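## Task

The stand's post is already pinned at the correct height and must still be pinned there at the end; bringing it down quickly can count as failure even if a robot is holding it. Move the wooden block out of the tote onto the stand's top plate. At the end the tote must sit on the work bench with nothing of it overhanging the edge. Any number of robots may be used. When finished, release everything and back away. A robot that topples or ends up leaning fails the task, and anything held in place only by a robot at the end does not count.

## Robot and tools

Robots: r1 and r2, identical Hello Robot Stretch 3 units. Each has a two-wheel differential base (0.33 m long, 0.34 m wide, passive omni wheel at the rear), a lift on a vertical mast, and a telescoping arm that reaches out to the robot's RIGHT side. The base cannot strafe; to move the gripper forward or back you drive the base. Turns in place pivot about the point midway between the drive wheels, 0.05 m behind the front edge. Folded and retracted, the wrist pokes up to 0.06 m past the right side and a turn sweeps a 0.28 m radius; an unfolded level gripper reaches beyond that.

Frames: the base frame has its origin on the floor between the drive wheels, x forward, y left, z up. hand_pose is reported in it, located where closed fingertips meet; with all wrist joints at zero its x axis points up, y back along the arm toward the mast, z toward the rear. Fingertips are round pads 0.04 m wide. The odometry frame is the base frame at scene start. Each robot reports only in its own frames, so relative placement of the two robots must be judged from images, lidar_m, wrist_depth_mm and head_depth_mm.

Tool execute_actions: argument "actions" is a list holding one action or none (empty list just returns state and images). The action is an object keyed by robot name "r1" and/or "r2"; each robot gets its own entry with "base", "joints", and optionally "contact_limits". Everything in one action starts at the same moment. "base" holds exactly one relative command: {"translate_m": d}, an offset in metres along the robot's current heading from where it last measured itself, forward positive, range -1 to 1; or {"rotate_rad": d}, an in-place turn offset in radians, counter-clockwise (left) positive, range -3.2 to 3.2. "joints" holds absolute targets by name: lift_m 0 to 1.1 (arm height on mast), arm_m 0 to 0.52 (extension), wrist_yaw_rad -1.345 to 4.42 (0 along the arm, positive swings toward the front, 3.0 folded over the base), wrist_pitch_rad -1.57 to 0.451 (0 level, negative tips fingertips down), wrist_roll_rad -2.911 to 2.911 (0 fingers side by side), gripper_m -0.089 to 0.179 (larger is wider; real tip gap is about 0.007 less when nearly shut and 0.025 less when wide, zero below 0.007), head_pan_rad -3.953 to 1.73 (0 forward, positive left, -1.57 along the arm), head_tilt_rad -1.53 to 0.419 (negative down). "contact_limits" takes {"arm_m": effort percent 1 to 100}: the arm stops with contact_stop once its effort reaches that value (negative when retracting) and holds no harder than that until the next action; too small stops it instantly. Optional "cameras": list of r1_head_camera, r1_nav_camera, r1_wrist_camera, r2_head_camera, r2_nav_camera, r2_wrist_camera, or "all"; omitted or null gives all, [] gives none. Any unknown key or out-of-range number rejects the entire call and nothing moves. A joint, base or robot you omit may keep driving toward an earlier target without the status showing it. An action runs at most 15 s.

wait {"seconds": 0 to 10}: commands nothing, lets the scene run, returns state and images. zoom_image {"camera", "region": [x0, y0, x1, y1]}: pixel box, top-left origin, at most 504 by 504, on a camera from the latest full result. finished_scene {"scene": number of the current scene}: irreversible; the goal must already hold. If a result reports a stop, later calls in that same reply are skipped. The simulation keeps running while you compose a reply, with robots holding the last command.

Result lines: base_status and joint_status tell how each commanded motion ended: "done" (for the base, wheels turned the commanded amount even if slipping), "off_target" (at rest short of target, may still push), "contact_stop", "time_out", "torque_fault" (target discarded; it holds where it stopped unless slack or switched off). Arm and lift stop on firm contact and then go slack until recommanded; a slack lift can sink under load or stay pressed on an obstacle, and closing fingers on a surface lifts it. Base, wrist and head have no contact stop. Wrist servos pushed hard for several seconds switch off for 10 s. on_its_own covers uncommanded joints; "held at" is the held target, not the position. motor_effort is percent of maximum, positive toward higher joint values, bracket is the peak; readings carry fixed bias plus noise. Positive wheel effort pushes forward. lidar_m: 12 distances in metres from the base origin, 30-degree sectors starting straight ahead and going counter-clockwise (4th left, 7th behind, 10th right), plane 0.17 m above floor, 0.15 to 12 m, "-" means nothing; misses glass and thin legs, sees the other robot, own parts can block sectors 5, 6, 9, 10. wrist_depth_mm (45 to 1000) and head_depth_mm (280 to 4000, image sideways) are 7x7 grids of median depths from top left. base_odometry counts wheel rotation only; heading -3.142 to 3.142, left positive; turned_by_wheels and turned_by_imu give turn since last result; base_tilt in degrees, forward and right positive, with a fixed offset of up to about 4 degrees.

Speed: full base speed (0.30 m/s, 1.9 rad/s) only when lift_m below 0.30, arm_m below 0.03 and wrist_yaw_rad above 2.54; otherwise 0.10 m/s and 0.63 rad/s. Gripper: close to a value below the object's width to hold (lower squeezes harder, a stall guard may weaken it); open at least 0.02 above the touch value to release; readings do not confirm a grasp.

Hazards: fold or unfold the wrist only with lift_m in 0.32 to 0.95, wrist_pitch_rad -0.4, roll near 0; once folded the lift may go down to 0.25. With wrist_yaw_rad below -0.4 keep pitch at -0.5 or lower. Robots pressing on each other ends the run; after bases touch, even millimetres more is hard pressing. Two robots never travel identically (up to 2.5 cm per metre), which matters when carrying together. Pushing an unyielding object with the gripper above about 0.45 m, pushing again after a contact_stop, driving while gripping something fixed, or snagging furniture (especially reversing) can tip a robot: reverse the last move in small steps, free the gripper, and lower lift_m to about 0.2 if still leaning. Loose objects may occasionally get nudged. Avoid drops, slips, slams and hard shoves, and do not let the post fall or descend quickly.

Each tool is called after "Call:" as name([rows], argument=value, ...), one row to a line, values as JSON.

## Session

Call:
execute_actions(actions=[])

Scene clock: 0.00 s.
r1.base_odometry: x=+0.000 y=+0.000 heading=+0.000 (m, m, rad; r1's odometry frame)
r1.turned_by_wheels: +0.000 (rad since the last result)
r1.turned_by_imu: +0.000 (rad since the last result)
r1.base_tilt: forward=+0.5 right=-1.2 (deg)
r1.lidar_m: 1.45 3.16 3.31 1.62 1.76 1.16 2.18 3.35 1.34 1.00 0.98 1.03
r1.head_depth_mm: 1256 1253 1261 1267 1271 1270 1278 / 1444 1441 1444 1450 1455 1457 1470 / 1687 1695 1709 1710 1720 1717 1728 / 1873 2050 2057 2056 2068 2072 2054 / 1901 2487 2607 2633 2644 2639 2343 / 1874 2833 3243 3241 3233 3173 2330 / 1886 2851 3131 3103 3098 3090 2343
r1.base_status: not commanded
r1.joint_positions: lift_m=+0.372 arm_m=+0.003 wrist_yaw_rad=+3.055 wrist_pitch_rad=-0.585 wrist_roll_rad=+0.000 gripper_m=+0.037 head_pan_rad=-0.003 head_tilt_rad=-0.010
r1.joint_status: not commanded
r1.motor_effort: left_wheel=-1 right_wheel=-1 lift_m=+24 arm_m=+0 wrist_yaw_rad=+0 wrist_pitch_rad=+7 wrist_roll_rad=+0 gripper_m=+0 head_pan_rad=+0 head_tilt_rad=+2 (%)
r1.hand_pose: x=-0.0040 y=+0.0517 z=+0.3488 quat_wxyz=(+0.233, +0.685, +0.175, +0.668) (m; r1's base frame)
r1.wrist_depth_mm: - - - - - - - / - - - - 985 926 902 / 894 864 - 807 804 754 758 / 748 739 723 688 660 657 642 / 632 624 609 595 595 574 566 / 544 552 - - - 517 498 / 502 - - - 472 459 448
r2.base_odometry: x=+0.000 y=+0.000 heading=+0.000 (m, m, rad; r2's odometry frame)
r2.turned_by_wheels: +0.000 (rad since the last result)
r2.turned_by_imu: +0.000 (rad since the last result)
r2.base_tilt: forward=-2.4 right=+0.6 (deg)
r2.lidar_m: 3.17 4.07 3.90 1.35 1.71 3.28 1.20 0.87 0.84 0.87 1.19 3.05
r2.head_depth_mm: 1986 2951 3025 2955 3002 3008 2380 / 2008 2999 3233 3157 3237 3180 2371 / 2031 3056 3369 3376 3446 3278 2366 / 2033 3107 3718 3712 3576 3490 2345 / 2052 3161 3908 3834 3965 3442 2348 / 2065 3107 - - - 3487 2296 / 2100 3238 - - - 3412 2305
r2.base_status: not commanded
r2.joint_positions: lift_m=+0.335 arm_m=-0.002 wrist_yaw_rad=+3.042 wrist_pitch_rad=-0.458 wrist_roll_rad=-0.013 gripper_m=+0.037 head_pan_rad=+0.004 head_tilt_rad=-0.023
r2.joint_status: not commanded
r2.motor_effort: left_wheel=+0 right_wheel=+0 lift_m=+41 arm_m=+0 wrist_yaw_rad=+1 wrist_pitch_rad=+4 wrist_roll_rad=+0 gripper_m=-1 head_pan_rad=+0 head_tilt_rad=+2 (%)
r2.hand_pose: x=+0.0005 y=+0.0749 z=+0.3392 quat_wxyz=(+0.194, +0.691, +0.128, +0.685) (m; r2's base frame)
r2.wrist_depth_mm: - - - - - - - / - - - - - - - / 888 882 876 877 904 899 890 / 705 718 725 695 728 747 723 / 612 602 - 606 629 602 615 / 533 543 - 535 522 525 529 / 471 - - - 459 465 457
pictures: r1_head_camera (sideways: a quarter turn clockwise sets it upright), r1_nav_camera (sideways: a quarter turn counterclockwise sets it upright), r1_wrist_camera, r2_head_camera (sideways: a quarter turn clockwise sets it upright), r2_nav_camera (sideways: a quarter turn counterclockwise sets it upright), r2_wrist_camera
Images, in order (width x height): r1_head_camera 896x504, r1_nav_camera 672x504, r1_wrist_camera 644x364, r2_head_camera 896x504, r2_nav_camera 672x504, r2_wrist_camera 644x364.

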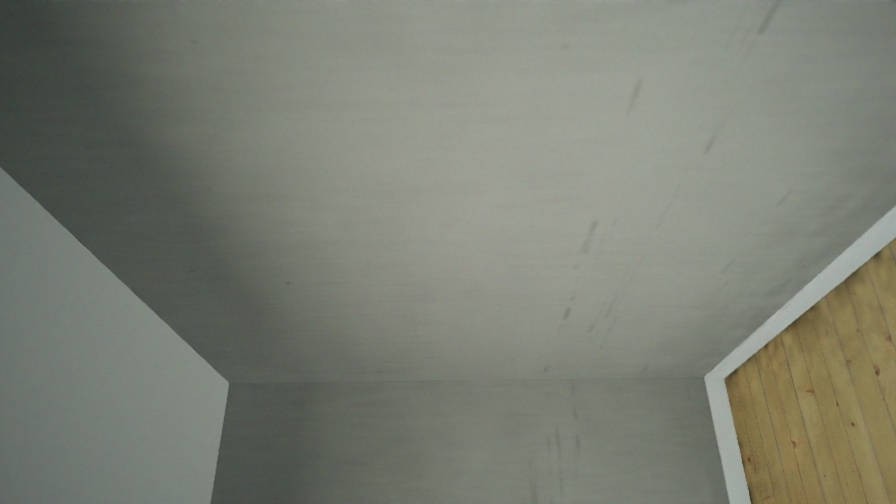

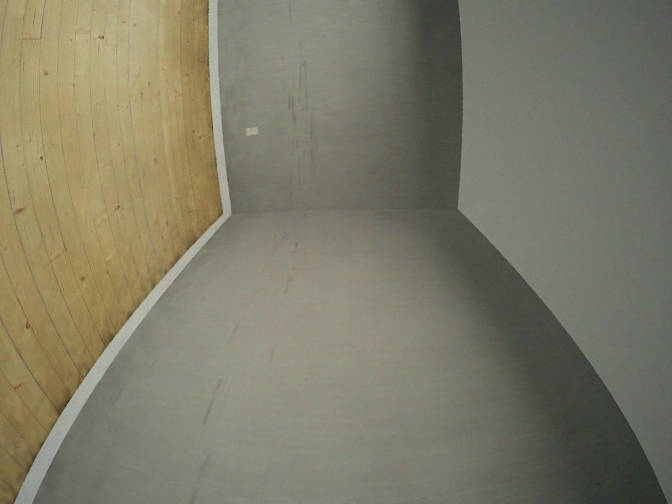

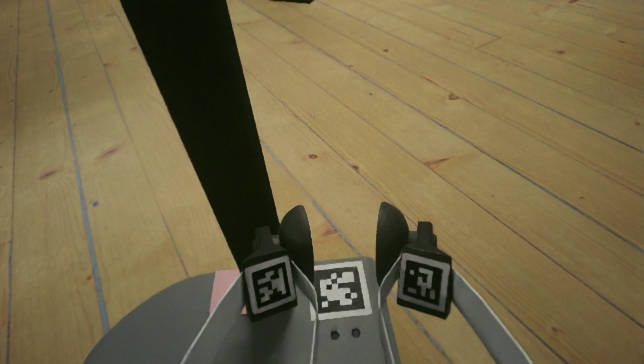

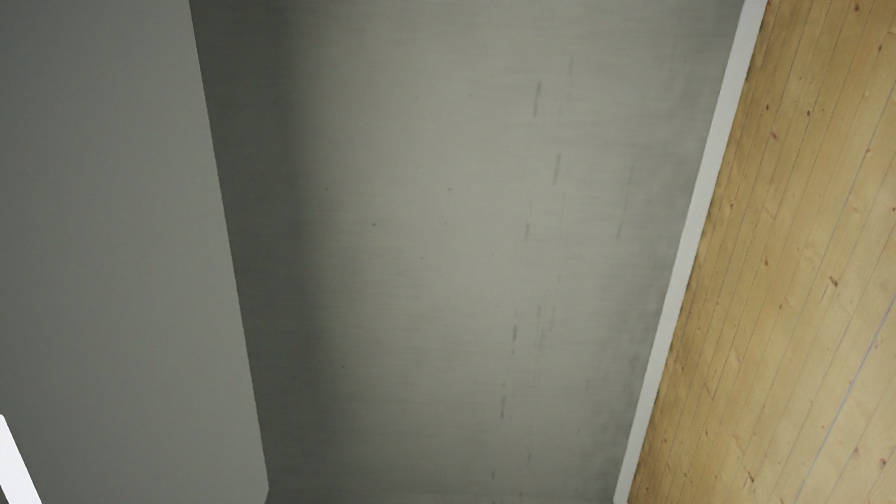

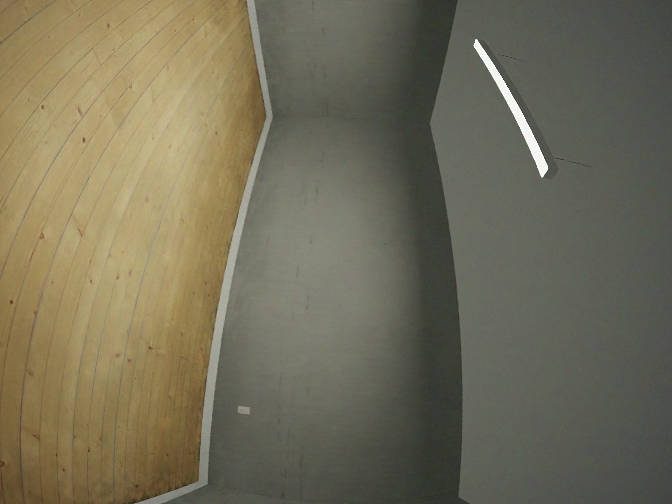

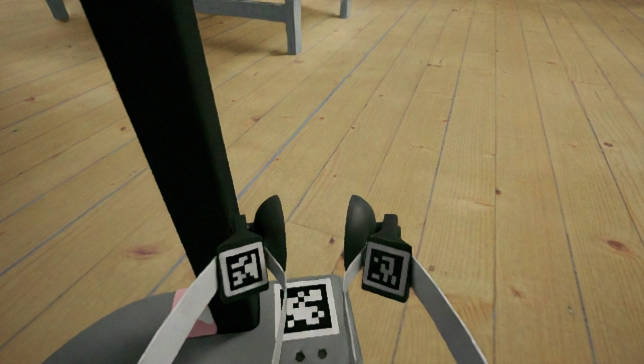

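Call:
execute_actions([
  {"r1":{"joints":{"head_pan_rad":1.7,"head_tilt_rad":-0.5}},"r2":{"joints":{"head_pan_rad":1.7,"head_tilt_rad":-0.5}}},
], cameras=["r1_head_camera","r1_nav_camera","r2_head_camera","r2_nav_camera"])

Scene clock: 9.10 s.
r1.base_odometry: x=+0.000 y=+0.000 heading=+0.000 (m, m, rad; r1's odometry frame)
r1.turned_by_wheels: +0.000 (rad since the last result)
r1.turned_by_imu: -0.001 (rad since the last result)
r1.base_tilt: forward=+0.6 right=-1.2 (deg)
r1.lidar_m: 1.44 3.16 3.33 1.61 1.77 1.16 2.18 3.34 1.34 1.01 0.98 1.03
r1.head_depth_mm: - - - 2896 2077 1614 1334 / 3863 - - 2912 2071 1614 1336 / 3741 - - 2748 1999 1627 1333 / 3554 3950 - 2906 2084 1625 1336 / 3428 3779 - 2926 2080 1634 1333 / 3339 3605 3891 2905 2089 1631 1377 / 3272 3444 3741 3000 - - -
r1.base_status: not commanded
r1.joint_positions: lift_m=+0.372 arm_m=+0.003 wrist_yaw_rad=+3.055 wrist_pitch_rad=-0.585 wrist_roll_rad=+0.000 gripper_m=+0.037 head_pan_rad=+1.693 head_tilt_rad=-0.494
r1.joint_status: all done
r1.motor_effort: left_wheel=-1(0) right_wheel=-1(1) lift_m=+25(24) arm_m=+0(0) wrist_yaw_rad=+0(0) wrist_pitch_rad=+7(7) wrist_roll_rad=+0(0) gripper_m=+0(0) head_pan_rad=+5(60) head_tilt_rad=-3(30) (%)
r1.hand_pose: x=-0.0040 y=+0.0517 z=+0.3488 quat_wxyz=(+0.233, +0.685, +0.175, +0.668) (m; r1's base frame)
r1.wrist_depth_mm: - - - - - - - / - - - - 943 930 911 / 904 826 - 826 773 773 747 / 750 717 716 691 677 665 639 / 630 616 614 603 596 582 558 / 551 554 - - - 505 507 / 492 - - - 467 460 450
r2.base_odometry: x=+0.000 y=+0.000 heading=+0.000 (m, m, rad; r2's odometry frame)
r2.turned_by_wheels: +0.000 (rad since the last result)
r2.turned_by_imu: +0.000 (rad since the last result)
r2.base_tilt: forward=-2.3 right=+0.6 (deg)
r2.lidar_m: 3.18 4.08 3.92 1.35 1.71 3.30 1.20 0.87 0.84 0.87 1.19 3.04
r2.head_depth_mm: 3719 3862 1839 2594 2104 1653 1380 / 3986 - 1889 1509 1950 1647 1371 / - - 1856 2708 2119 1648 1362 / - - 1855 2873 1965 1641 1361 / - - 1901 2854 2029 1654 1361 / - - 2199 2813 2080 1686 1386 / - - - - - - -
r2.base_status: not commanded
r2.joint_positions: lift_m=+0.335 arm_m=-0.002 wrist_yaw_rad=+3.042 wrist_pitch_rad=-0.458 wrist_roll_rad=-0.013 gripper_m=+0.037 head_pan_rad=+1.693 head_tilt_rad=-0.494
r2.joint_status: all done
r2.motor_effort: left_wheel=+0(0) right_wheel=+0(0) lift_m=+40(40) arm_m=+0(0) wrist_yaw_rad=+1(1) wrist_pitch_rad=+4(4) wrist_roll_rad=+0(0) gripper_m=-1(0) head_pan_rad=+2(31) head_tilt_rad=-4(38) (%)
r2.hand_pose: x=+0.0005 y=+0.0749 z=+0.3392 quat_wxyz=(+0.194, +0.691, +0.128, +0.685) (m; r2's base frame)
r2.wrist_depth_mm: - - - - - - - / - - - - - - - / 885 877 899 888 894 893 912 / 710 724 716 737 729 730 746 / 598 604 - 596 616 619 614 / 517 544 - 534 511 521 528 / 469 - - - 458 464 463
pictures: r1_head_camera (sideways: a quarter turn clockwise sets it upright), r1_nav_camera (sideways: a quarter turn counterclockwise sets it upright), r2_head_camera (sideways: a quarter turn clockwise sets it upright), r2_nav_camera (sideways: a quarter turn counterclockwise sets it upright)
Images, in order (width x height): r1_head_camera 896x504, r1_nav_camera 672x504, r2_head_camera 896x504, r2_nav_camera 672x504.

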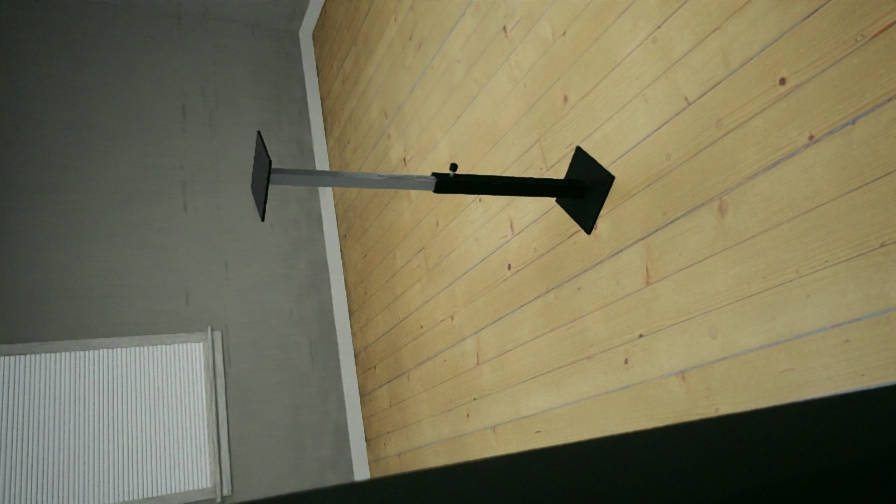

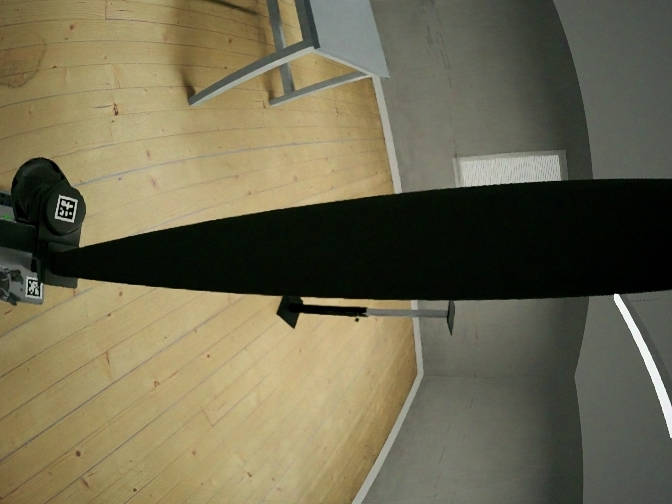

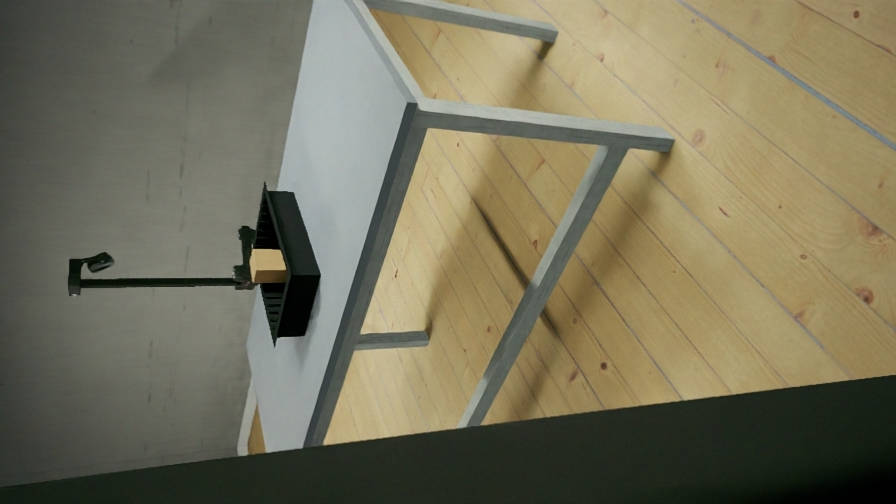

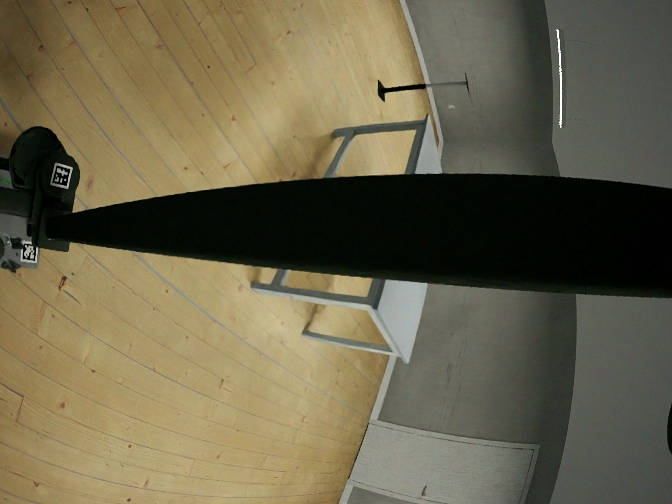

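Call:
execute_actions([
  {"r1":{"joints":{"head_pan_rad":-3.6,"head_tilt_rad":-0.5}}},
], cameras=["r1_head_camera","r1_nav_camera"])

Scene clock: 28.57 s.
r1.base_odometry: x=+0.000 y=+0.000 heading=+0.000 (m, m, rad; r1's odometry frame)
r1.turned_by_wheels: +0.000 (rad since the last result)
r1.turned_by_imu: -0.001 (rad since the last result)
r1.base_tilt: forward=+0.5 right=-1.2 (deg)
r1.lidar_m: 1.45 3.16 3.31 1.62 1.76 1.16 2.17 3.35 1.34 1.00 0.98 1.03
r1.head_depth_mm: 3447 3675 3851 2596 2036 1620 1327 / 3596 3910 1904 1405 2008 1620 1337 / 3902 - 1900 1408 2008 1565 1332 / - - 1830 2469 2083 1627 1335 / - - 1718 2609 2085 1632 1337 / - - 1766 2768 2095 1637 1340 / - - 2136 2922 2111 1635 1351
r1.base_status: not commanded
r1.joint_positions: lift_m=+0.372 arm_m=+0.003 wrist_yaw_rad=+3.055 wrist_pitch_rad=-0.585 wrist_roll_rad=+0.000 gripper_m=+0.037 head_pan_rad=-3.593 head_tilt_rad=-0.494
r1.joint_status: all done
r1.motor_effort: left_wheel=+0(0) right_wheel=-1(1) lift_m=+24(24) arm_m=+0(0) wrist_yaw_rad=+1(0) wrist_pitch_rad=+7(7) wrist_roll_rad=+0(0) gripper_m=+0(0) head_pan_rad=-4(60) head_tilt_rad=-3(4) (%)
r1.hand_pose: x=-0.0040 y=+0.0517 z=+0.3488 quat_wxyz=(+0.233, +0.685, +0.175, +0.668) (m; r1's base frame)
r1.wrist_depth_mm: - - - - - - - / - - - 979 937 932 914 / 884 861 - 817 788 769 750 / 745 725 696 690 681 661 666 / 627 626 621 591 595 580 557 / 561 563 - - - 514 504 / 491 - - - 464 451 448
r2.base_odometry: x=+0.000 y=+0.000 heading=+0.000 (m, m, rad; r2's odometry frame)
r2.turned_by_wheels: +0.000 (rad since the last result)
r2.turned_by_imu: +0.000 (rad since the last result)
r2.base_tilt: forward=-2.4 right=+0.6 (deg)
r2.lidar_m: 3.18 4.10 3.92 1.35 1.71 3.29 1.20 0.87 0.84 0.87 1.19 3.04
r2.head_depth_mm: 3784 3874 1861 2616 2085 1672 1369 / 3884 - 1864 1518 1947 1651 1360 / - - 1864 2735 2079 1652 1367 / - - 1850 2892 1957 1649 1357 / - - 1908 2843 2038 1650 1358 / - - 2206 2867 2092 1673 1386 / - - - - - - -
r2.base_status: not commanded
r2.joint_positions: lift_m=+0.335 arm_m=-0.002 wrist_yaw_rad=+3.042 wrist_pitch_rad=-0.458 wrist_roll_rad=-0.013 gripper_m=+0.037 head_pan_rad=+1.693 head_tilt_rad=-0.494
r2.joint_status: not commanded
r2.motor_effort: left_wheel=+0(0) right_wheel=+0(0) lift_m=+39(40) arm_m=+0(0) wrist_yaw_rad=+0(0) wrist_pitch_rad=+4(4) wrist_roll_rad=+0(0) gripper_m=+0(1) head_pan_rad=+2(2) head_tilt_rad=-3(4) (%)
r2.hand_pose: x=+0.0005 y=+0.0749 z=+0.3392 quat_wxyz=(+0.194, +0.691, +0.128, +0.685) (m; r2's base frame)
r2.wrist_depth_mm: - - - - - - - / - - - - - - - / 891 878 916 888 910 938 876 / 736 712 722 731 717 729 740 / 600 610 - 603 613 600 619 / 520 527 - 538 516 525 534 / 473 - - - 459 456 460
pictures: r1_head_camera (sideways: a quarter turn clockwise sets it upright), r1_nav_camera (sideways: a quarter turn counterclockwise sets it upright)
Images, in order (width x height): r1_head_camera 896x504, r1_nav_camera 672x504.

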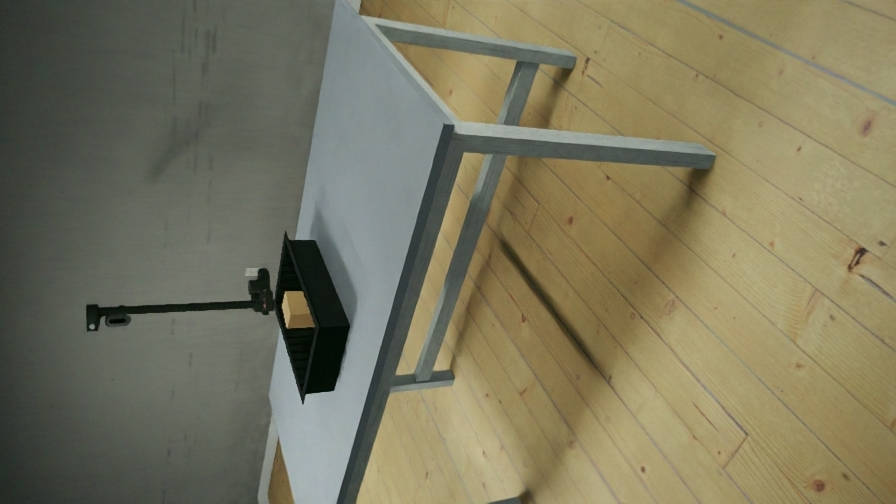

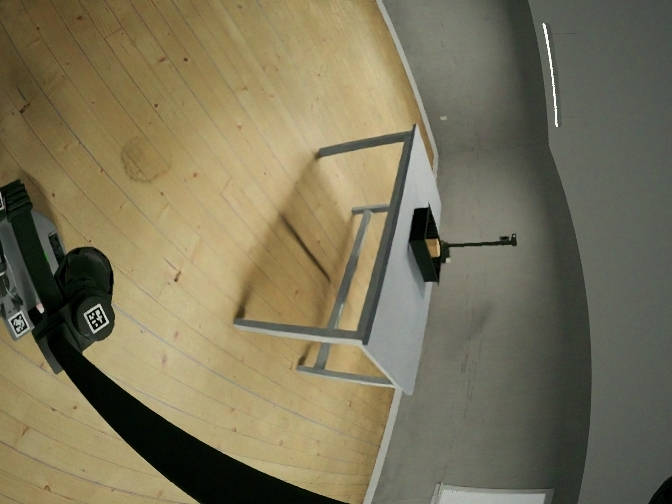

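Call:
execute_actions([
  {"r1":{"joints":{"lift_m":0.28,"wrist_pitch_rad":-0.4,"head_pan_rad":-3.3,"arm_m":0}}},
], cameras=[])

Call:
execute_actions([
  {"r1":{"base":{"translate_m":-1.0}}},
], cameras=[])

Call:
execute_actions([
  {"r1":{"base":{"translate_m":-0.54}}},
], cameras=[])

Call:
execute_actions([
  {"r1":{"base":{"rotate_rad":-2.65},"joints":{"head_pan_rad":-1.57,"head_tilt_rad":-0.7}}},
], cameras=["r1_head_camera","r1_nav_camera"])

Scene clock: 77.00 s.
r1.base_odometry: x=+0.000 y=+0.000 heading=+0.000 (m, m, rad; r1's odometry frame)
r1.turned_by_wheels: +0.000 (rad since the last result)
r1.turned_by_imu: -0.001 (rad since the last result)
r1.base_tilt: forward=+0.5 right=-1.1 (deg)
r1.lidar_m: 1.44 3.16 3.32 1.62 1.76 1.16 2.17 3.36 1.34 1.01 0.98 1.03
r1.head_depth_mm: - - 1828 1395 2065 1583 1329 / - - 1734 2479 2083 1630 1336 / - - 1746 2737 2079 1625 1338 / - - 2099 2872 2080 1633 1340 / - - 2324 2736 2118 1625 1337 / - - - 2919 2103 1637 1342 / - - - 2905 2102 1644 1346
r1.base_status: not commanded
r1.joint_positions: lift_m=+0.280 arm_m=+0.003 wrist_yaw_rad=+3.055 wrist_pitch_rad=-0.420 wrist_roll_rad=+0.000 gripper_m=+0.037 head_pan_rad=-3.307 head_tilt_rad=-0.494
r1.joint_status: all done
joint sent to its limit — the command would take r1.arm_m past its lower limit, so that joint was sent only as far as its limit.
r1.motor_effort: left_wheel=+0(0) right_wheel=+0(1) lift_m=+17(20) arm_m=+0(2) wrist_yaw_rad=+1(0) wrist_pitch_rad=+11(12) wrist_roll_rad=+0(0) gripper_m=+1(0) head_pan_rad=+5(35) head_tilt_rad=-3(3) (%)
r1.hand_pose: x=-0.0020 y=+0.0754 z=+0.2926 quat_wxyz=(+0.177, +0.697, +0.118, +0.685) (m; r1's base frame)
r1.wrist_depth_mm: - - - - - - - / - - - - - - - / - 954 927 913 858 824 818 / 774 739 - 706 688 674 663 / 628 608 - 577 590 563 553 / 528 526 - - - 482 472 / 470 - - - 425 418 413
r2.base_odometry: x=+0.000 y=+0.000 heading=+0.000 (m, m, rad; r2's odometry frame)
r2.turned_by_wheels: +0.000 (rad since the last result)
r2.turned_by_imu: +0.000 (rad since the last result)
r2.base_tilt: forward=-2.4 right=+0.6 (deg)
r2.lidar_m: 3.17 4.09 3.93 1.34 1.71 3.30 1.20 0.88 0.84 0.87 1.19 3.05
r2.head_depth_mm: 3660 3900 1856 2610 2094 1661 1366 / 3906 - 1859 1500 1943 1671 1377 / - - 1858 2696 2119 1653 1375 / - - 1847 2895 1959 1647 1373 / - - 1913 2893 2037 1645 1367 / - - 2200 2829 2088 1682 1402 / - - - - - - -
r2.base_status: not commanded
r2.joint_positions: lift_m=+0.335 arm_m=-0.002 wrist_yaw_rad=+3.042 wrist_pitch_rad=-0.458 wrist_roll_rad=-0.013 gripper_m=+0.037 head_pan_rad=+1.693 head_tilt_rad=-0.494
r2.joint_status: not commanded
r2.motor_effort: left_wheel=-1(0) right_wheel=+0(0) lift_m=+40(41) arm_m=+0(0) wrist_yaw_rad=+0(1) wrist_pitch_rad=+4(4) wrist_roll_rad=+0(0) gripper_m=-1(1) head_pan_rad=+2(2) head_tilt_rad=-4(4) (%)
r2.hand_pose: x=+0.0005 y=+0.0749 z=+0.3392 quat_wxyz=(+0.194, +0.691, +0.128, +0.685) (m; r2's base frame)
r2.wrist_depth_mm: - - - - - - - / - - - - - - - / 905 880 909 922 877 895 913 / 729 721 718 725 727 740 721 / 609 601 - 611 623 602 607 / 523 536 - 535 514 519 526 / 463 - - - 460 462 459
pictures: none
No camera images: the call's "cameras" was empty. Leave "cameras" out to get every camera's image.

Scene clock: 81.93 s.
r1.base_odometry: x=-1.000 y=+0.000 heading=+0.000 (m, m, rad; r1's odometry frame)
r1.turned_by_wheels: +0.000 (rad since the last result)
r1.turned_by_imu: -0.002 (rad since the last result)
r1.base_tilt: forward=+0.6 right=-1.2 (deg)
r1.lidar_m: 2.13 4.04 1.90 0.69 1.25 1.30 1.18 4.69 1.95 1.49 1.45 1.52
r1.head_depth_mm: 3502 3745 3763 1169 848 1534 1332 / 3821 - - 1173 885 1615 1337 / - - - 1174 1858 1627 1335 / - - - 1183 2006 1637 1333 / - - - 1327 1918 1580 1330 / - - - 2914 2077 1625 1337 / - - - 2921 2078 1635 1345
r1.base_status: done
r1.joint_positions: lift_m=+0.280 arm_m=+0.003 wrist_yaw_rad=+3.055 wrist_pitch_rad=-0.419 wrist_roll_rad=+0.000 gripper_m=+0.037 head_pan_rad=-3.307 head_tilt_rad=-0.495
r1.joint_status: not commanded
r1.motor_effort: left_wheel=+0(7) right_wheel=-1(8) lift_m=+18(17) arm_m=+0(0) wrist_yaw_rad=+0(0) wrist_pitch_rad=+11(11) wrist_roll_rad=+0(0) gripper_m=+1(0) head_pan_rad=+5(5) head_tilt_rad=-2(3) (%)
r1.hand_pose: x=-0.0020 y=+0.0755 z=+0.2928 quat_wxyz=(+0.177, +0.697, +0.117, +0.685) (m; r1's base frame)
r1.wrist_depth_mm: - - - - - - - / - - - - - - - / - 960 923 859 897 847 821 / 786 738 - 697 693 680 665 / 626 606 - 577 583 560 554 / 526 526 - - - 487 476 / 467 - - - 426 414 413
r2.base_odometry: x=+0.000 y=+0.000 heading=+0.000 (m, m, rad; r2's odometry frame)
r2.turned_by_wheels: +0.000 (rad since the last result)
r2.turned_by_imu: +0.000 (rad since the last result)
r2.base_tilt: forward=-2.4 right=+0.4 (deg)
r2.lidar_m: 3.17 4.10 3.90 1.35 1.71 3.28 1.19 0.87 0.84 0.87 1.19 3.05
r2.head_depth_mm: 3706 3887 1867 2611 2104 1663 1368 / 3852 - 1865 1508 1934 1652 1350 / - - 1860 2712 2091 1649 1367 / - - 1851 2851 1971 1644 1360 / - - 1893 2869 2029 1640 1372 / - - 2204 2872 2100 1672 1398 / - - - - - - -
r2.base_status: not commanded
r2.joint_positions: lift_m=+0.335 arm_m=-0.002 wrist_yaw_rad=+3.042 wrist_pitch_rad=-0.458 wrist_roll_rad=-0.013 gripper_m=+0.037 head_pan_rad=+1.693 head_tilt_rad=-0.494
r2.joint_status: not commanded
r2.motor_effort: left_wheel=+0(0) right_wheel=+0(0) lift_m=+40(40) arm_m=+0(0) wrist_yaw_rad=+0(0) wrist_pitch_rad=+4(4) wrist_roll_rad=+0(1) gripper_m=-1(1) head_pan_rad=+2(2) head_tilt_rad=-4(3) (%)
r2.hand_pose: x=+0.0005 y=+0.0749 z=+0.3392 quat_wxyz=(+0.194, +0.691, +0.128, +0.685) (m; r2's base frame)
r2.wrist_depth_mm: - - - - - - - / - - - - - - - / 892 888 878 888 908 887 890 / 731 726 732 730 734 717 730 / 598 610 - 614 619 610 606 / 527 539 - 541 514 524 529 / 463 - - - 458 469 467
pictures: none
No camera images: the call's "cameras" was empty. Leave "cameras" out to get every camera's image.

Scene clock: 85.30 s.
r1.base_odometry: x=-1.540 y=+0.000 heading=+0.000 (m, m, rad; r1's odometry frame)
r1.turned_by_wheels: +0.000 (rad since the last result)
r1.turned_by_imu: -0.001 (rad since the last result)
r1.base_tilt: forward=+0.5 right=-1.2 (deg)
r1.lidar_m: 2.49 4.53 0.91 1.01 0.99 1.03 0.63 4.21 2.30 1.74 1.70 1.78
r1.head_depth_mm: 3203 3434 3691 1169 847 665 547 / 3553 3783 - 2875 849 664 562 / 3976 - - 2893 850 666 1272 / - - - 2874 851 710 1278 / - - - 2919 2094 1489 1276 / - - - 2921 2094 1630 1335 / 3917 - - 2924 2091 1636 1342
r1.base_status: done
r1.joint_positions: lift_m=+0.280 arm_m=+0.003 wrist_yaw_rad=+3.055 wrist_pitch_rad=-0.419 wrist_roll_rad=+0.000 gripper_m=+0.037 head_pan_rad=-3.307 head_tilt_rad=-0.495
r1.joint_status: not commanded
r1.motor_effort: left_wheel=+0(9) right_wheel=-1(8) lift_m=+17(17) arm_m=+0(0) wrist_yaw_rad=+1(0) wrist_pitch_rad=+11(11) wrist_roll_rad=+0(0) gripper_m=+1(0) head_pan_rad=+5(5) head_tilt_rad=-3(2) (%)
r1.hand_pose: x=-0.0020 y=+0.0755 z=+0.2928 quat_wxyz=(+0.177, +0.697, +0.117, +0.685) (m; r1's base frame)
r1.wrist_depth_mm: - - - - - - - / - 862 - - - - - / - 937 930 912 860 846 826 / 764 735 - 709 692 670 664 / 628 609 - 583 588 570 544 / 524 527 - - - 487 471 / 459 - - - 425 421 412
r2.base_odometry: x=+0.000 y=+0.000 heading=+0.000 (m, m, rad; r2's odometry frame)
r2.turned_by_wheels: +0.000 (rad since the last result)
r2.turned_by_imu: +0.000 (rad since the last result)
r2.base_tilt: forward=-2.4 right=+0.5 (deg)
r2.lidar_m: 3.18 4.10 3.92 1.35 1.71 3.29 1.20 0.87 0.84 0.87 1.19 3.05
r2.head_depth_mm: 3613 3902 1853 2603 2091 1651 1370 / 3842 - 1881 1514 1969 1644 1359 / - - 1853 2589 2104 1648 1358 / - - 1869 2862 1954 1644 1371 / - - 1911 2894 2040 1653 1359 / - - 2220 2885 2106 1663 1393 / - - - - - - -
r2.base_status: not commanded
r2.joint_positions: lift_m=+0.335 arm_m=-0.002 wrist_yaw_rad=+3.042 wrist_pitch_rad=-0.458 wrist_roll_rad=-0.013 gripper_m=+0.037 head_pan_rad=+1.693 head_tilt_rad=-0.494
r2.joint_status: not commanded
r2.motor_effort: left_wheel=+0(1) right_wheel=+0(0) lift_m=+40(40) arm_m=+0(0) wrist_yaw_rad=+0(0) wrist_pitch_rad=+4(4) wrist_roll_rad=+0(0) gripper_m=-1(1) head_pan_rad=+2(2) head_tilt_rad=-4(4) (%)
r2.hand_pose: x=+0.0005 y=+0.0749 z=+0.3392 quat_wxyz=(+0.194, +0.691, +0.128, +0.685) (m; r2's base frame)
r2.wrist_depth_mm: - - - - - - - / - - - - - - - / 882 897 870 895 892 893 910 / 717 702 729 714 713 739 736 / 596 612 - 606 616 609 607 / 521 533 - 534 514 537 531 / 470 - - - 457 463 468
pictures: none
No camera images: the call's "cameras" was empty. Leave "cameras" out to get every camera's image.

Scene clock: 88.20 s.
r1.base_odometry: x=-1.540 y=+0.000 heading=-2.650 (m, m, rad; r1's odometry frame)
r1.turned_by_wheels: -2.650 (rad since the last result)
r1.turned_by_imu: -2.656 (rad since the last result)
r1.base_tilt: forward=+0.5 right=-1.2 (deg)
r1.lidar_m: 4.21 2.37 1.76 1.70 1.77 2.43 4.52 0.91 1.02 0.98 1.02 0.63
r1.head_depth_mm: 2713 3007 1125 762 643 567 1198 / 2704 3025 968 754 644 567 1198 / 2694 3047 974 844 646 569 1200 / 2697 3023 1132 823 664 568 1197 / 2704 3020 1134 854 683 569 1199 / 2706 3010 2823 857 684 569 1203 / 2691 3003 2847 855 684 570 1200
r1.base_status: done
r1.joint_positions: lift_m=+0.280 arm_m=+0.003 wrist_yaw_rad=+3.055 wrist_pitch_rad=-0.419 wrist_roll_rad=+0.000 gripper_m=+0.037 head_pan_rad=-1.577 head_tilt_rad=-0.692
r1.joint_status: all done
r1.motor_effort: left_wheel=+3(12) right_wheel=-4(9) lift_m=+17(17) arm_m=+0(1) wrist_yaw_rad=+0(0) wrist_pitch_rad=+11(11) wrist_roll_rad=+0(0) gripper_m=+0(0) head_pan_rad=+5(59) head_tilt_rad=-4(21) (%)
r1.hand_pose: x=-0.0020 y=+0.0755 z=+0.2928 quat_wxyz=(+0.177, +0.697, +0.117, +0.685) (m; r1's base frame)
r1.wrist_depth_mm: - - - - - - - / - - - - - - - / - 971 893 907 881 843 817 / 768 741 - 717 689 672 661 / 623 619 - 586 595 565 564 / 524 518 - - - 484 472 / 464 - - - 425 420 413
r2.base_odometry: x=+0.000 y=+0.000 heading=+0.000 (m, m, rad; r2's odometry frame)
r2.turned_by_wheels: +0.000 (rad since the last result)
r2.turned_by_imu: +0.000 (rad since the last result)
r2.base_tilt: forward=-2.4 right=+0.5 (deg)
r2.lidar_m: 3.17 4.09 3.91 1.35 1.72 3.27 1.20 0.87 0.84 0.87 1.19 3.05
r2.head_depth_mm: 3756 3929 1879 2597 2113 1670 1357 / 3875 - 1868 1530 1952 1655 1361 / - - 1851 2649 2077 1663 1372 / - - 1852 2869 1966 1646 1363 / - - 1910 2861 2031 1658 1362 / - - 2213 2894 2097 1658 1393 / - - - - - - -
r2.base_status: not commanded
r2.joint_positions: lift_m=+0.335 arm_m=-0.002 wrist_yaw_rad=+3.042 wrist_pitch_rad=-0.458 wrist_roll_rad=-0.013 gripper_m=+0.037 head_pan_rad=+1.693 head_tilt_rad=-0.494
r2.joint_status: not commanded
r2.motor_effort: left_wheel=+0(1) right_wheel=+0(0) lift_m=+41(40) arm_m=+0(0) wrist_yaw_rad=-1(0) wrist_pitch_rad=+4(4) wrist_roll_rad=+0(0) gripper_m=-1(1) head_pan_rad=+2(2) head_tilt_rad=-4(4) (%)
r2.hand_pose: x=+0.0005 y=+0.0749 z=+0.3392 quat_wxyz=(+0.194, +0.691, +0.128, +0.685) (m; r2's base frame)
r2.wrist_depth_mm: - - - - - - - / - - - - - - - / 884 904 891 896 891 897 908 / 719 720 728 724 723 746 736 / 604 609 - 613 612 610 610 / 521 538 - 531 506 526 519 / 472 - - - 456 466 458
pictures: r1_head_camera (sideways: a quarter turn clockwise sets it upright), r1_nav_camera (sideways: a quarter turn counterclockwise sets it upright)
Images, in order (width x height): r1_head_camera 896x504, r1_nav_camera 672x504.

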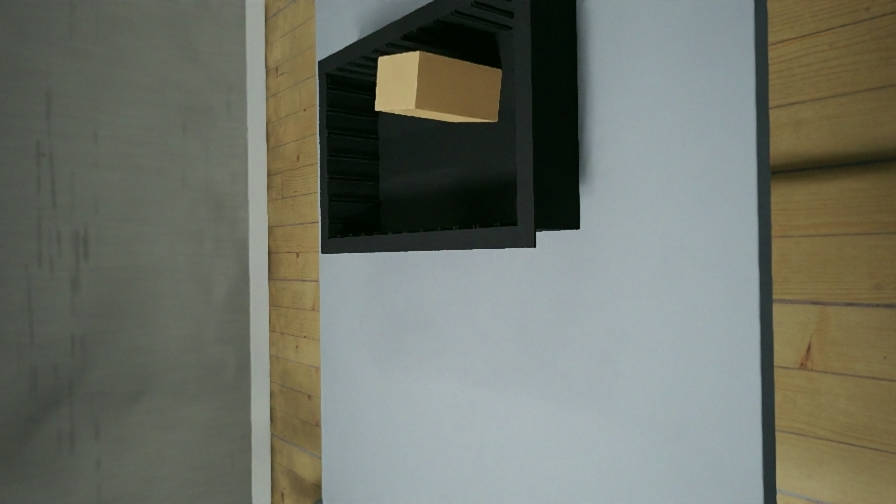

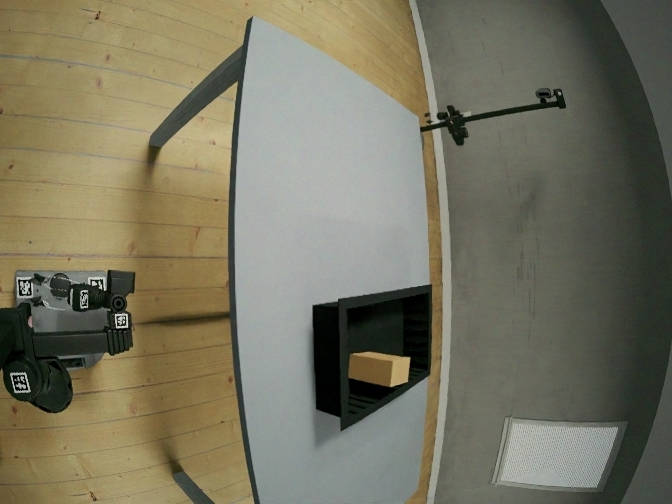

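Call:
execute_actions([
  {"r1":{"base":{"translate_m":-0.14},"joints":{"lift_m":0.94}}},
], cameras=[])

Call:
execute_actions([
  {"r1":{"joints":{"wrist_yaw_rad":0,"gripper_m":0.12}}},
], cameras=[])

Call:
execute_actions([
  {"r1":{"joints":{"lift_m":1.08,"wrist_pitch_rad":-0.8,"arm_m":0.12}}},
], cameras=["r1_head_camera","r1_wrist_camera"])

Scene clock: 113.20 s.
r1.base_odometry: x=-1.417 y=+0.066 heading=-2.650 (m, m, rad; r1's odometry frame)
r1.turned_by_wheels: +0.000 (rad since the last result)
r1.turned_by_imu: -0.002 (rad since the last result)
r1.base_tilt: forward=+0.5 right=-1.2 (deg)
r1.lidar_m: 4.34 2.38 1.76 1.70 1.76 2.42 4.36 0.78 1.02 0.98 1.02 0.76
r1.head_depth_mm: 2733 3050 1124 850 - - 1161 / 2723 3040 1125 819 678 - 1188 / 2709 3027 1127 761 648 - - / 2707 3057 1131 792 655 - 1151 / 2700 3027 2801 818 655 - 1153 / 2695 2989 2806 823 674 585 1169 / 2676 2991 2832 857 685 570 1209
r1.base_status: done
r1.joint_positions: lift_m=+0.940 arm_m=+0.003 wrist_yaw_rad=+3.055 wrist_pitch_rad=-0.419 wrist_roll_rad=+0.000 gripper_m=+0.037 head_pan_rad=-1.577 head_tilt_rad=-0.692
r1.joint_status: all done
r1.motor_effort: left_wheel=+1(8) right_wheel=-4(12) lift_m=+31(32) arm_m=+0(0) wrist_yaw_rad=+0(0) wrist_pitch_rad=+11(11) wrist_roll_rad=+0(0) gripper_m=+0(0) head_pan_rad=+5(5) head_tilt_rad=-4(4) (%)
r1.hand_pose: x=-0.0020 y=+0.0755 z=+0.9521 quat_wxyz=(+0.177, +0.697, +0.117, +0.685) (m; r1's base frame)
r1.wrist_depth_mm: - - - - - - - / - - - - - - - / - - - - - - - / - - - - - - - / - - - - - - - / - - - - - - - / - - - - - - -
r2.base_odometry: x=+0.000 y=+0.000 heading=+0.000 (m, m, rad; r2's odometry frame)
r2.turned_by_wheels: +0.000 (rad since the last result)
r2.turned_by_imu: +0.000 (rad since the last result)
r2.base_tilt: forward=-2.4 right=+0.6 (deg)
r2.lidar_m: 3.16 4.09 3.92 1.35 1.71 3.29 1.20 0.87 0.84 0.87 1.20 3.04
r2.head_depth_mm: 3677 - 1862 2634 2136 1658 1371 / 3784 - 1866 1500 1949 1654 1375 / - - 1844 2678 2100 1654 1360 / - - 1846 2842 1974 1647 1365 / - - 1905 2852 2021 1634 1356 / - - 2216 2811 2077 1682 1399 / - - - - - - -
r2.base_status: not commanded
r2.joint_positions: lift_m=+0.335 arm_m=-0.002 wrist_yaw_rad=+3.042 wrist_pitch_rad=-0.458 wrist_roll_rad=-0.013 gripper_m=+0.037 head_pan_rad=+1.693 head_tilt_rad=-0.494
r2.joint_status: not commanded
r2.motor_effort: left_wheel=+0(0) right_wheel=+0(0) lift_m=+40(40) arm_m=+0(0) wrist_yaw_rad=+0(1) wrist_pitch_rad=+4(5) wrist_roll_rad=+1(0) gripper_m=-1(1) head_pan_rad=+2(2) head_tilt_rad=-3(4) (%)
r2.hand_pose: x=+0.0005 y=+0.0749 z=+0.3392 quat_wxyz=(+0.194, +0.691, +0.128, +0.685) (m; r2's base frame)
r2.wrist_depth_mm: - - - - - - - / - - - - - - - / 880 905 910 902 871 907 917 / 712 709 733 735 726 725 742 / 601 597 - 608 624 615 611 / 519 537 - 541 509 527 521 / 468 - - - 465 459 463
pictures: none
No camera images: the call's "cameras" was empty. Leave "cameras" out to get every camera's image.

Scene clock: 115.73 s.
r1.base_odometry: x=-1.417 y=+0.066 heading=-2.650 (m, m, rad; r1's odometry frame)
r1.turned_by_wheels: +0.000 (rad since the last result)
r1.turned_by_imu: +0.000 (rad since the last result)
r1.base_tilt: forward=+0.5 right=-1.1 (deg)
r1.lidar_m: 4.35 2.38 1.76 1.70 1.76 2.42 4.38 0.78 1.02 0.98 1.02 0.76
r1.head_depth_mm: 2698 3047 1125 846 - - - / 2712 3067 1129 821 - - - / 2697 3057 1128 756 - - - / 2693 3016 1132 803 646 549 1202 / 2685 2983 2830 821 646 569 1201 / 2716 3004 2810 825 664 570 1201 / 2682 3011 2819 857 685 570 1204
r1.base_status: not commanded
r1.joint_positions: lift_m=+0.940 arm_m=+0.003 wrist_yaw_rad=+0.002 wrist_pitch_rad=-0.419 wrist_roll_rad=+0.000 gripper_m=+0.120 head_pan_rad=-1.577 head_tilt_rad=-0.692
r1.joint_status: all done
r1.motor_effort: left_wheel=+2(1) right_wheel=-3(4) lift_m=+31(31) arm_m=-1(0) wrist_yaw_rad=-1(0) wrist_pitch_rad=+10(11) wrist_roll_rad=+0(0) gripper_m=+1(83) head_pan_rad=+4(4) head_tilt_rad=-4(4) (%)
r1.hand_pose: x=-0.0211 y=-0.3722 z=+0.9521 quat_wxyz=(+0.692, +0.148, -0.691, -0.147) (m; r1's base frame)
r1.wrist_depth_mm: - - - - - - - / - - - - - - - / 756 731 652 653 597 632 621 / 579 568 491 496 439 521 499 / 473 462 339 336 334 439 419 / 397 395 358 358 353 - 355 / 344 335 329 327 324 316 311
r2.base_odometry: x=+0.000 y=+0.000 heading=+0.000 (m, m, rad; r2's odometry frame)
r2.turned_by_wheels: +0.000 (rad since the last result)
r2.turned_by_imu: +0.000 (rad since the last result)
r2.base_tilt: forward=-2.4 right=+0.6 (deg)
r2.lidar_m: 3.17 4.09 3.92 1.35 1.71 3.27 1.20 0.87 0.84 0.87 1.20 3.05
r2.head_depth_mm: 3710 3922 1865 2613 2111 1664 1364 / 3824 - 1888 1509 1971 1661 1381 / - - 1867 2651 2104 1656 1369 / - - 1831 2870 1966 1640 1364 / - - 1897 2859 2057 1655 1364 / - - 2210 2842 2089 1682 1394 / - - - - - - -
r2.base_status: not commanded
r2.joint_positions: lift_m=+0.335 arm_m=-0.002 wrist_yaw_rad=+3.042 wrist_pitch_rad=-0.458 wrist_roll_rad=-0.013 gripper_m=+0.037 head_pan_rad=+1.693 head_tilt_rad=-0.494
r2.joint_status: not commanded
r2.motor_effort: left_wheel=-1(0) right_wheel=+0(0) lift_m=+41(40) arm_m=+0(0) wrist_yaw_rad=+0(0) wrist_pitch_rad=+4(4) wrist_roll_rad=+0(0) gripper_m=+0(1) head_pan_rad=+2(2) head_tilt_rad=-4(4) (%)
r2.hand_pose: x=+0.0005 y=+0.0749 z=+0.3392 quat_wxyz=(+0.194, +0.691, +0.128, +0.685) (m; r2's base frame)
r2.wrist_depth_mm: - - - - - - - / - - - - - - - / 901 890 912 892 914 929 887 / 727 720 732 708 736 729 731 / 604 601 - 611 626 617 611 / 523 534 - 542 506 523 520 / 476 - - - 466 467 458
pictures: none
No camera images: the call's "cameras" was empty. Leave "cameras" out to get every camera's image.

Scene clock: 117.83 s.
r1.base_odometry: x=-1.417 y=+0.066 heading=-2.650 (m, m, rad; r1's odometry frame)
r1.turned_by_wheels: +0.000 (rad since the last result)
r1.turned_by_imu: +0.000 (rad since the last result)
r1.base_tilt: forward=+0.5 right=-1.1 (deg)
r1.lidar_m: 4.36 2.37 1.76 1.70 1.77 2.43 4.37 0.78 1.02 0.98 1.02 0.76
r1.head_depth_mm: - - 1027 844 677 569 1203 / - - 1032 805 662 567 1199 / - - - 761 646 568 1200 / 2709 2935 2961 818 644 569 1197 / 2696 3043 2797 790 645 570 1201 / 2665 3001 2817 825 664 570 1203 / 2668 2998 2807 857 685 571 1206
r1.base_status: not commanded
r1.joint_positions: lift_m=+1.080 arm_m=+0.120 wrist_yaw_rad=+0.001 wrist_pitch_rad=-0.809 wrist_roll_rad=+0.000 gripper_m=+0.120 head_pan_rad=-1.577 head_tilt_rad=-0.692
r1.joint_status: all done
r1.motor_effort: left_wheel=+2(2) right_wheel=-4(4) lift_m=+31(32) arm_m=+3(2) wrist_yaw_rad=+0(1) wrist_pitch_rad=+5(8) wrist_roll_rad=+0(0) gripper_m=+0(0) head_pan_rad=+5(5) head_tilt_rad=-4(4) (%)
r1.hand_pose: x=-0.0215 y=-0.4240 z=+1.0162 quat_wxyz=(+0.650, +0.279, -0.650, -0.279) (m; r1's base frame)
r1.wrist_depth_mm: 745 708 684 561 652 632 634 / 639 619 603 599 572 582 563 / 575 553 524 510 496 520 507 / 514 501 467 474 453 470 466 / 466 465 438 438 345 438 424 / 428 424 402 404 396 - 390 / 388 385 377 376 369 364 359
r2.base_odometry: x=+0.000 y=+0.000 heading=+0.000 (m, m, rad; r2's odometry frame)
r2.turned_by_wheels: +0.000 (rad since the last result)
r2.turned_by_imu: +0.000 (rad since the last result)
r2.base_tilt: forward=-2.3 right=+0.5 (deg)
r2.lidar_m: 3.16 4.09 3.91 1.35 1.71 3.30 1.19 0.87 0.84 0.87 1.20 3.06
r2.head_depth_mm: 3689 3821 1881 2607 2135 1651 1376 / 3854 - 1856 1512 1941 1680 1366 / - - 1864 2651 2088 1664 1369 / - - 1855 2864 1973 1647 1377 / - - 1897 2866 2022 1655 1365 / - - 2209 2871 2096 1673 1384 / - - - - - - -
r2.base_status: not commanded
r2.joint_positions: lift_m=+0.335 arm_m=-0.002 wrist_yaw_rad=+3.042 wrist_pitch_rad=-0.458 wrist_roll_rad=-0.013 gripper_m=+0.037 head_pan_rad=+1.693 head_tilt_rad=-0.494
r2.joint_status: not commanded
r2.motor_effort: left_wheel=+0(0) right_wheel=+0(0) lift_m=+39(41) arm_m=+0(0) wrist_yaw_rad=-1(1) wrist_pitch_rad=+4(4) wrist_roll_rad=+0(0) gripper_m=+0(1) head_pan_rad=+2(2) head_tilt_rad=-4(4) (%)
r2.hand_pose: x=+0.0005 y=+0.0749 z=+0.3392 quat_wxyz=(+0.194, +0.691, +0.128, +0.685) (m; r2's base frame)
r2.wrist_depth_mm: - - - - - - - / - - - - - - - / 862 897 905 903 899 897 911 / 717 714 728 723 736 709 723 / 613 624 - 606 615 614 611 / 526 534 - 547 502 525 527 / 472 - - - 461 470 463
pictures: r1_head_camera (sideways: a quarter turn clockwise sets it upright), r1_wrist_camera
Images, in order (width x height): r1_head_camera 896x504, r1_wrist_camera 644x364.

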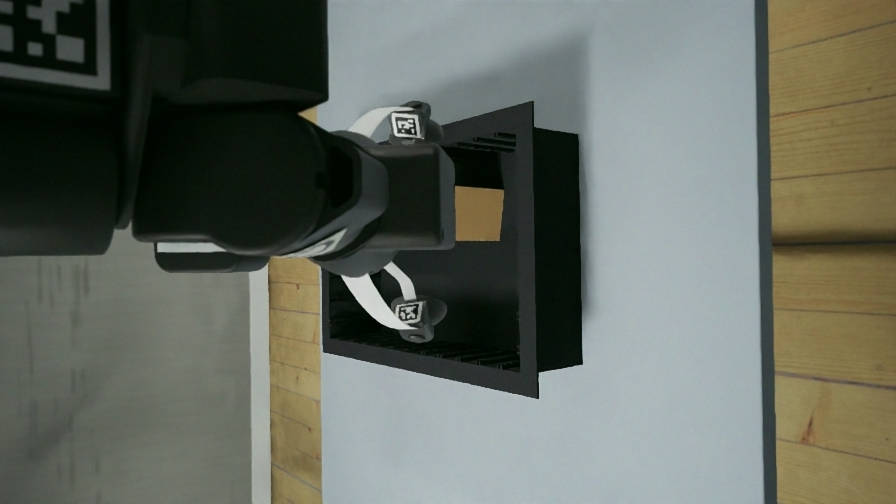

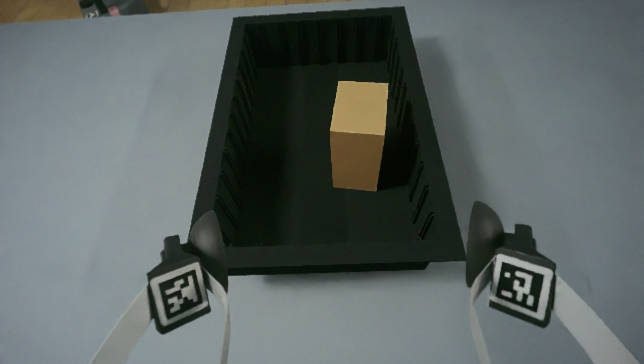

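Call:
execute_actions([
  {"r1":{"base":{"translate_m":-0.015},"joints":{"lift_m":0.98,"wrist_pitch_rad":-0.42,"arm_m":0.22,"gripper_m":0.11}}},
], cameras=["r1_head_camera","r1_wrist_camera","r2_head_camera"])

Scene clock: 146.20 s.
r1.base_odometry: x=-1.403 y=+0.073 heading=-2.650 (m, m, rad; r1's odometry frame)
r1.turned_by_wheels: +0.000 (rad since the last result)
r1.turned_by_imu: -0.001 (rad since the last result)
r1.base_tilt: forward=+0.6 right=-1.2 (deg)
r1.lidar_m: 4.36 2.38 1.76 1.70 1.76 2.42 4.35 0.76 1.02 0.98 1.02 0.77
r1.head_depth_mm: 2708 2949 1027 833 680 567 1198 / 2714 2907 - 832 680 568 1199 / 2698 2917 - 763 644 570 1200 / 2682 2985 1135 765 645 569 1202 / 2709 3018 2806 847 646 569 1203 / 2689 3006 2823 792 651 571 1202 / 2726 3009 2826 854 685 572 1207
r1.base_status: done
r1.joint_positions: lift_m=+0.980 arm_m=+0.220 wrist_yaw_rad=+0.000 wrist_pitch_rad=-0.439 wrist_roll_rad=+0.000 gripper_m=+0.110 head_pan_rad=-1.577 head_tilt_rad=-0.692
r1.joint_status: all done
r1.motor_effort: left_wheel=+2(3) right_wheel=-4(9) lift_m=+17(28) arm_m=+4(1) wrist_yaw_rad=+0(0) wrist_pitch_rad=+11(12) wrist_roll_rad=+0(0) gripper_m=+0(48) head_pan_rad=+6(5) head_tilt_rad=-5(4) (%)
r1.hand_pose: x=-0.0214 y=-0.5863 z=+0.9883 quat_wxyz=(+0.690, +0.154, -0.690, -0.154) (m; r1's base frame)
r1.wrist_depth_mm: - - - - - - - / - - - - - - - / - - - - - - - / 630 621 487 494 504 554 546 / 508 504 479 479 446 478 458 / 437 434 415 284 310 - 392 / 375 305 362 268 293 341 343
r2.base_odometry: x=+0.000 y=+0.000 heading=+0.000 (m, m, rad; r2's odometry frame)
r2.turned_by_wheels: +0.000 (rad since the last result)
r2.turned_by_imu: +0.000 (rad since the last result)
r2.base_tilt: forward=-2.3 right=+0.5 (deg)
r2.lidar_m: 3.17 4.10 3.92 1.34 1.71 3.30 1.20 0.87 0.84 0.87 1.19 3.05
r2.head_depth_mm: 3676 3892 1861 2617 2104 1646 1370 / 3852 - 1864 1513 1943 1643 1370 / - - 1849 2632 2114 1642 1372 / - - 1829 2887 1970 1662 1376 / - - 1911 2845 2037 1651 1362 / - - 2190 2854 2093 1676 1394 / - - - - - - -
r2.base_status: not commanded
r2.joint_positions: lift_m=+0.335 arm_m=-0.002 wrist_yaw_rad=+3.042 wrist_pitch_rad=-0.458 wrist_roll_rad=-0.013 gripper_m=+0.037 head_pan_rad=+1.693 head_tilt_rad=-0.494
r2.joint_status: not commanded
r2.motor_effort: left_wheel=+0(0) right_wheel=+0(0) lift_m=+39(40) arm_m=+0(0) wrist_yaw_rad=+0(0) wrist_pitch_rad=+4(4) wrist_roll_rad=+0(0) gripper_m=-1(1) head_pan_rad=+2(2) head_tilt_rad=-3(3) (%)
r2.hand_pose: x=+0.0005 y=+0.0749 z=+0.3392 quat_wxyz=(+0.194, +0.691, +0.128, +0.685) (m; r2's base frame)
r2.wrist_depth_mm: - - - - - - - / - - - - - - - / 881 911 909 899 884 886 906 / 723 719 723 725 746 737 728 / 602 608 - 606 626 617 625 / 522 530 - 537 516 528 522 / 469 - - - 456 463 458
pictures: r1_head_camera (sideways: a quarter turn clockwise sets it upright), r1_wrist_camera, r2_head_camera (sideways: a quarter turn clockwise sets it upright)
Images, in order (width x height): r1_head_camera 896x504, r1_wrist_camera 644x364, r2_head_camera 896x504.

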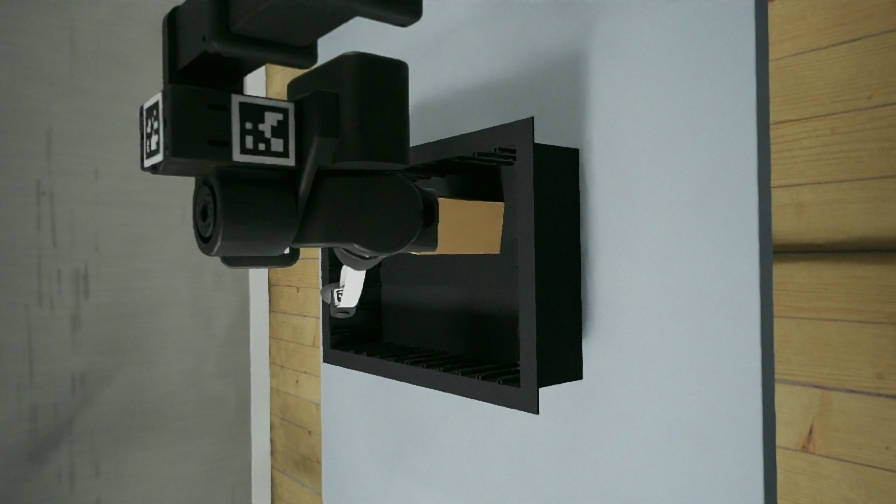

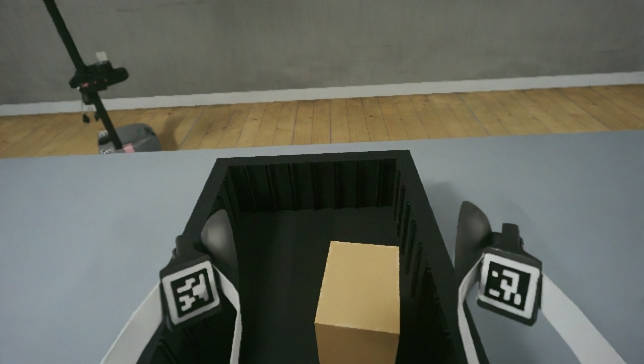

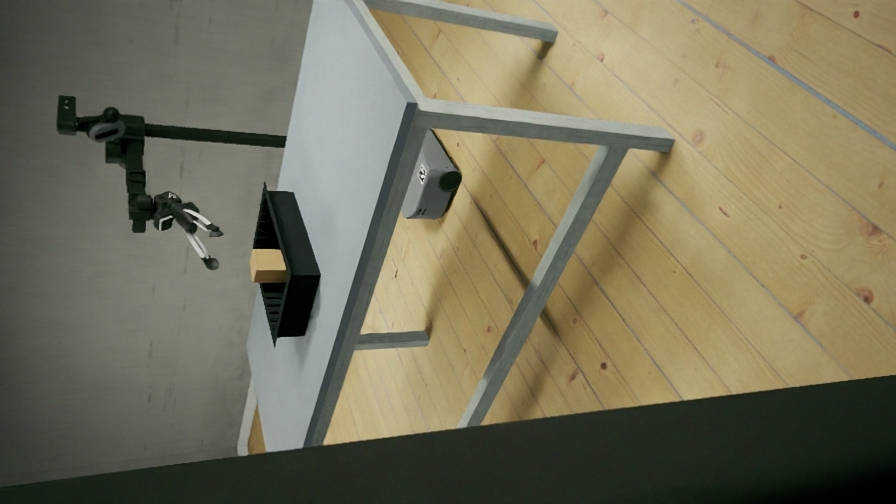

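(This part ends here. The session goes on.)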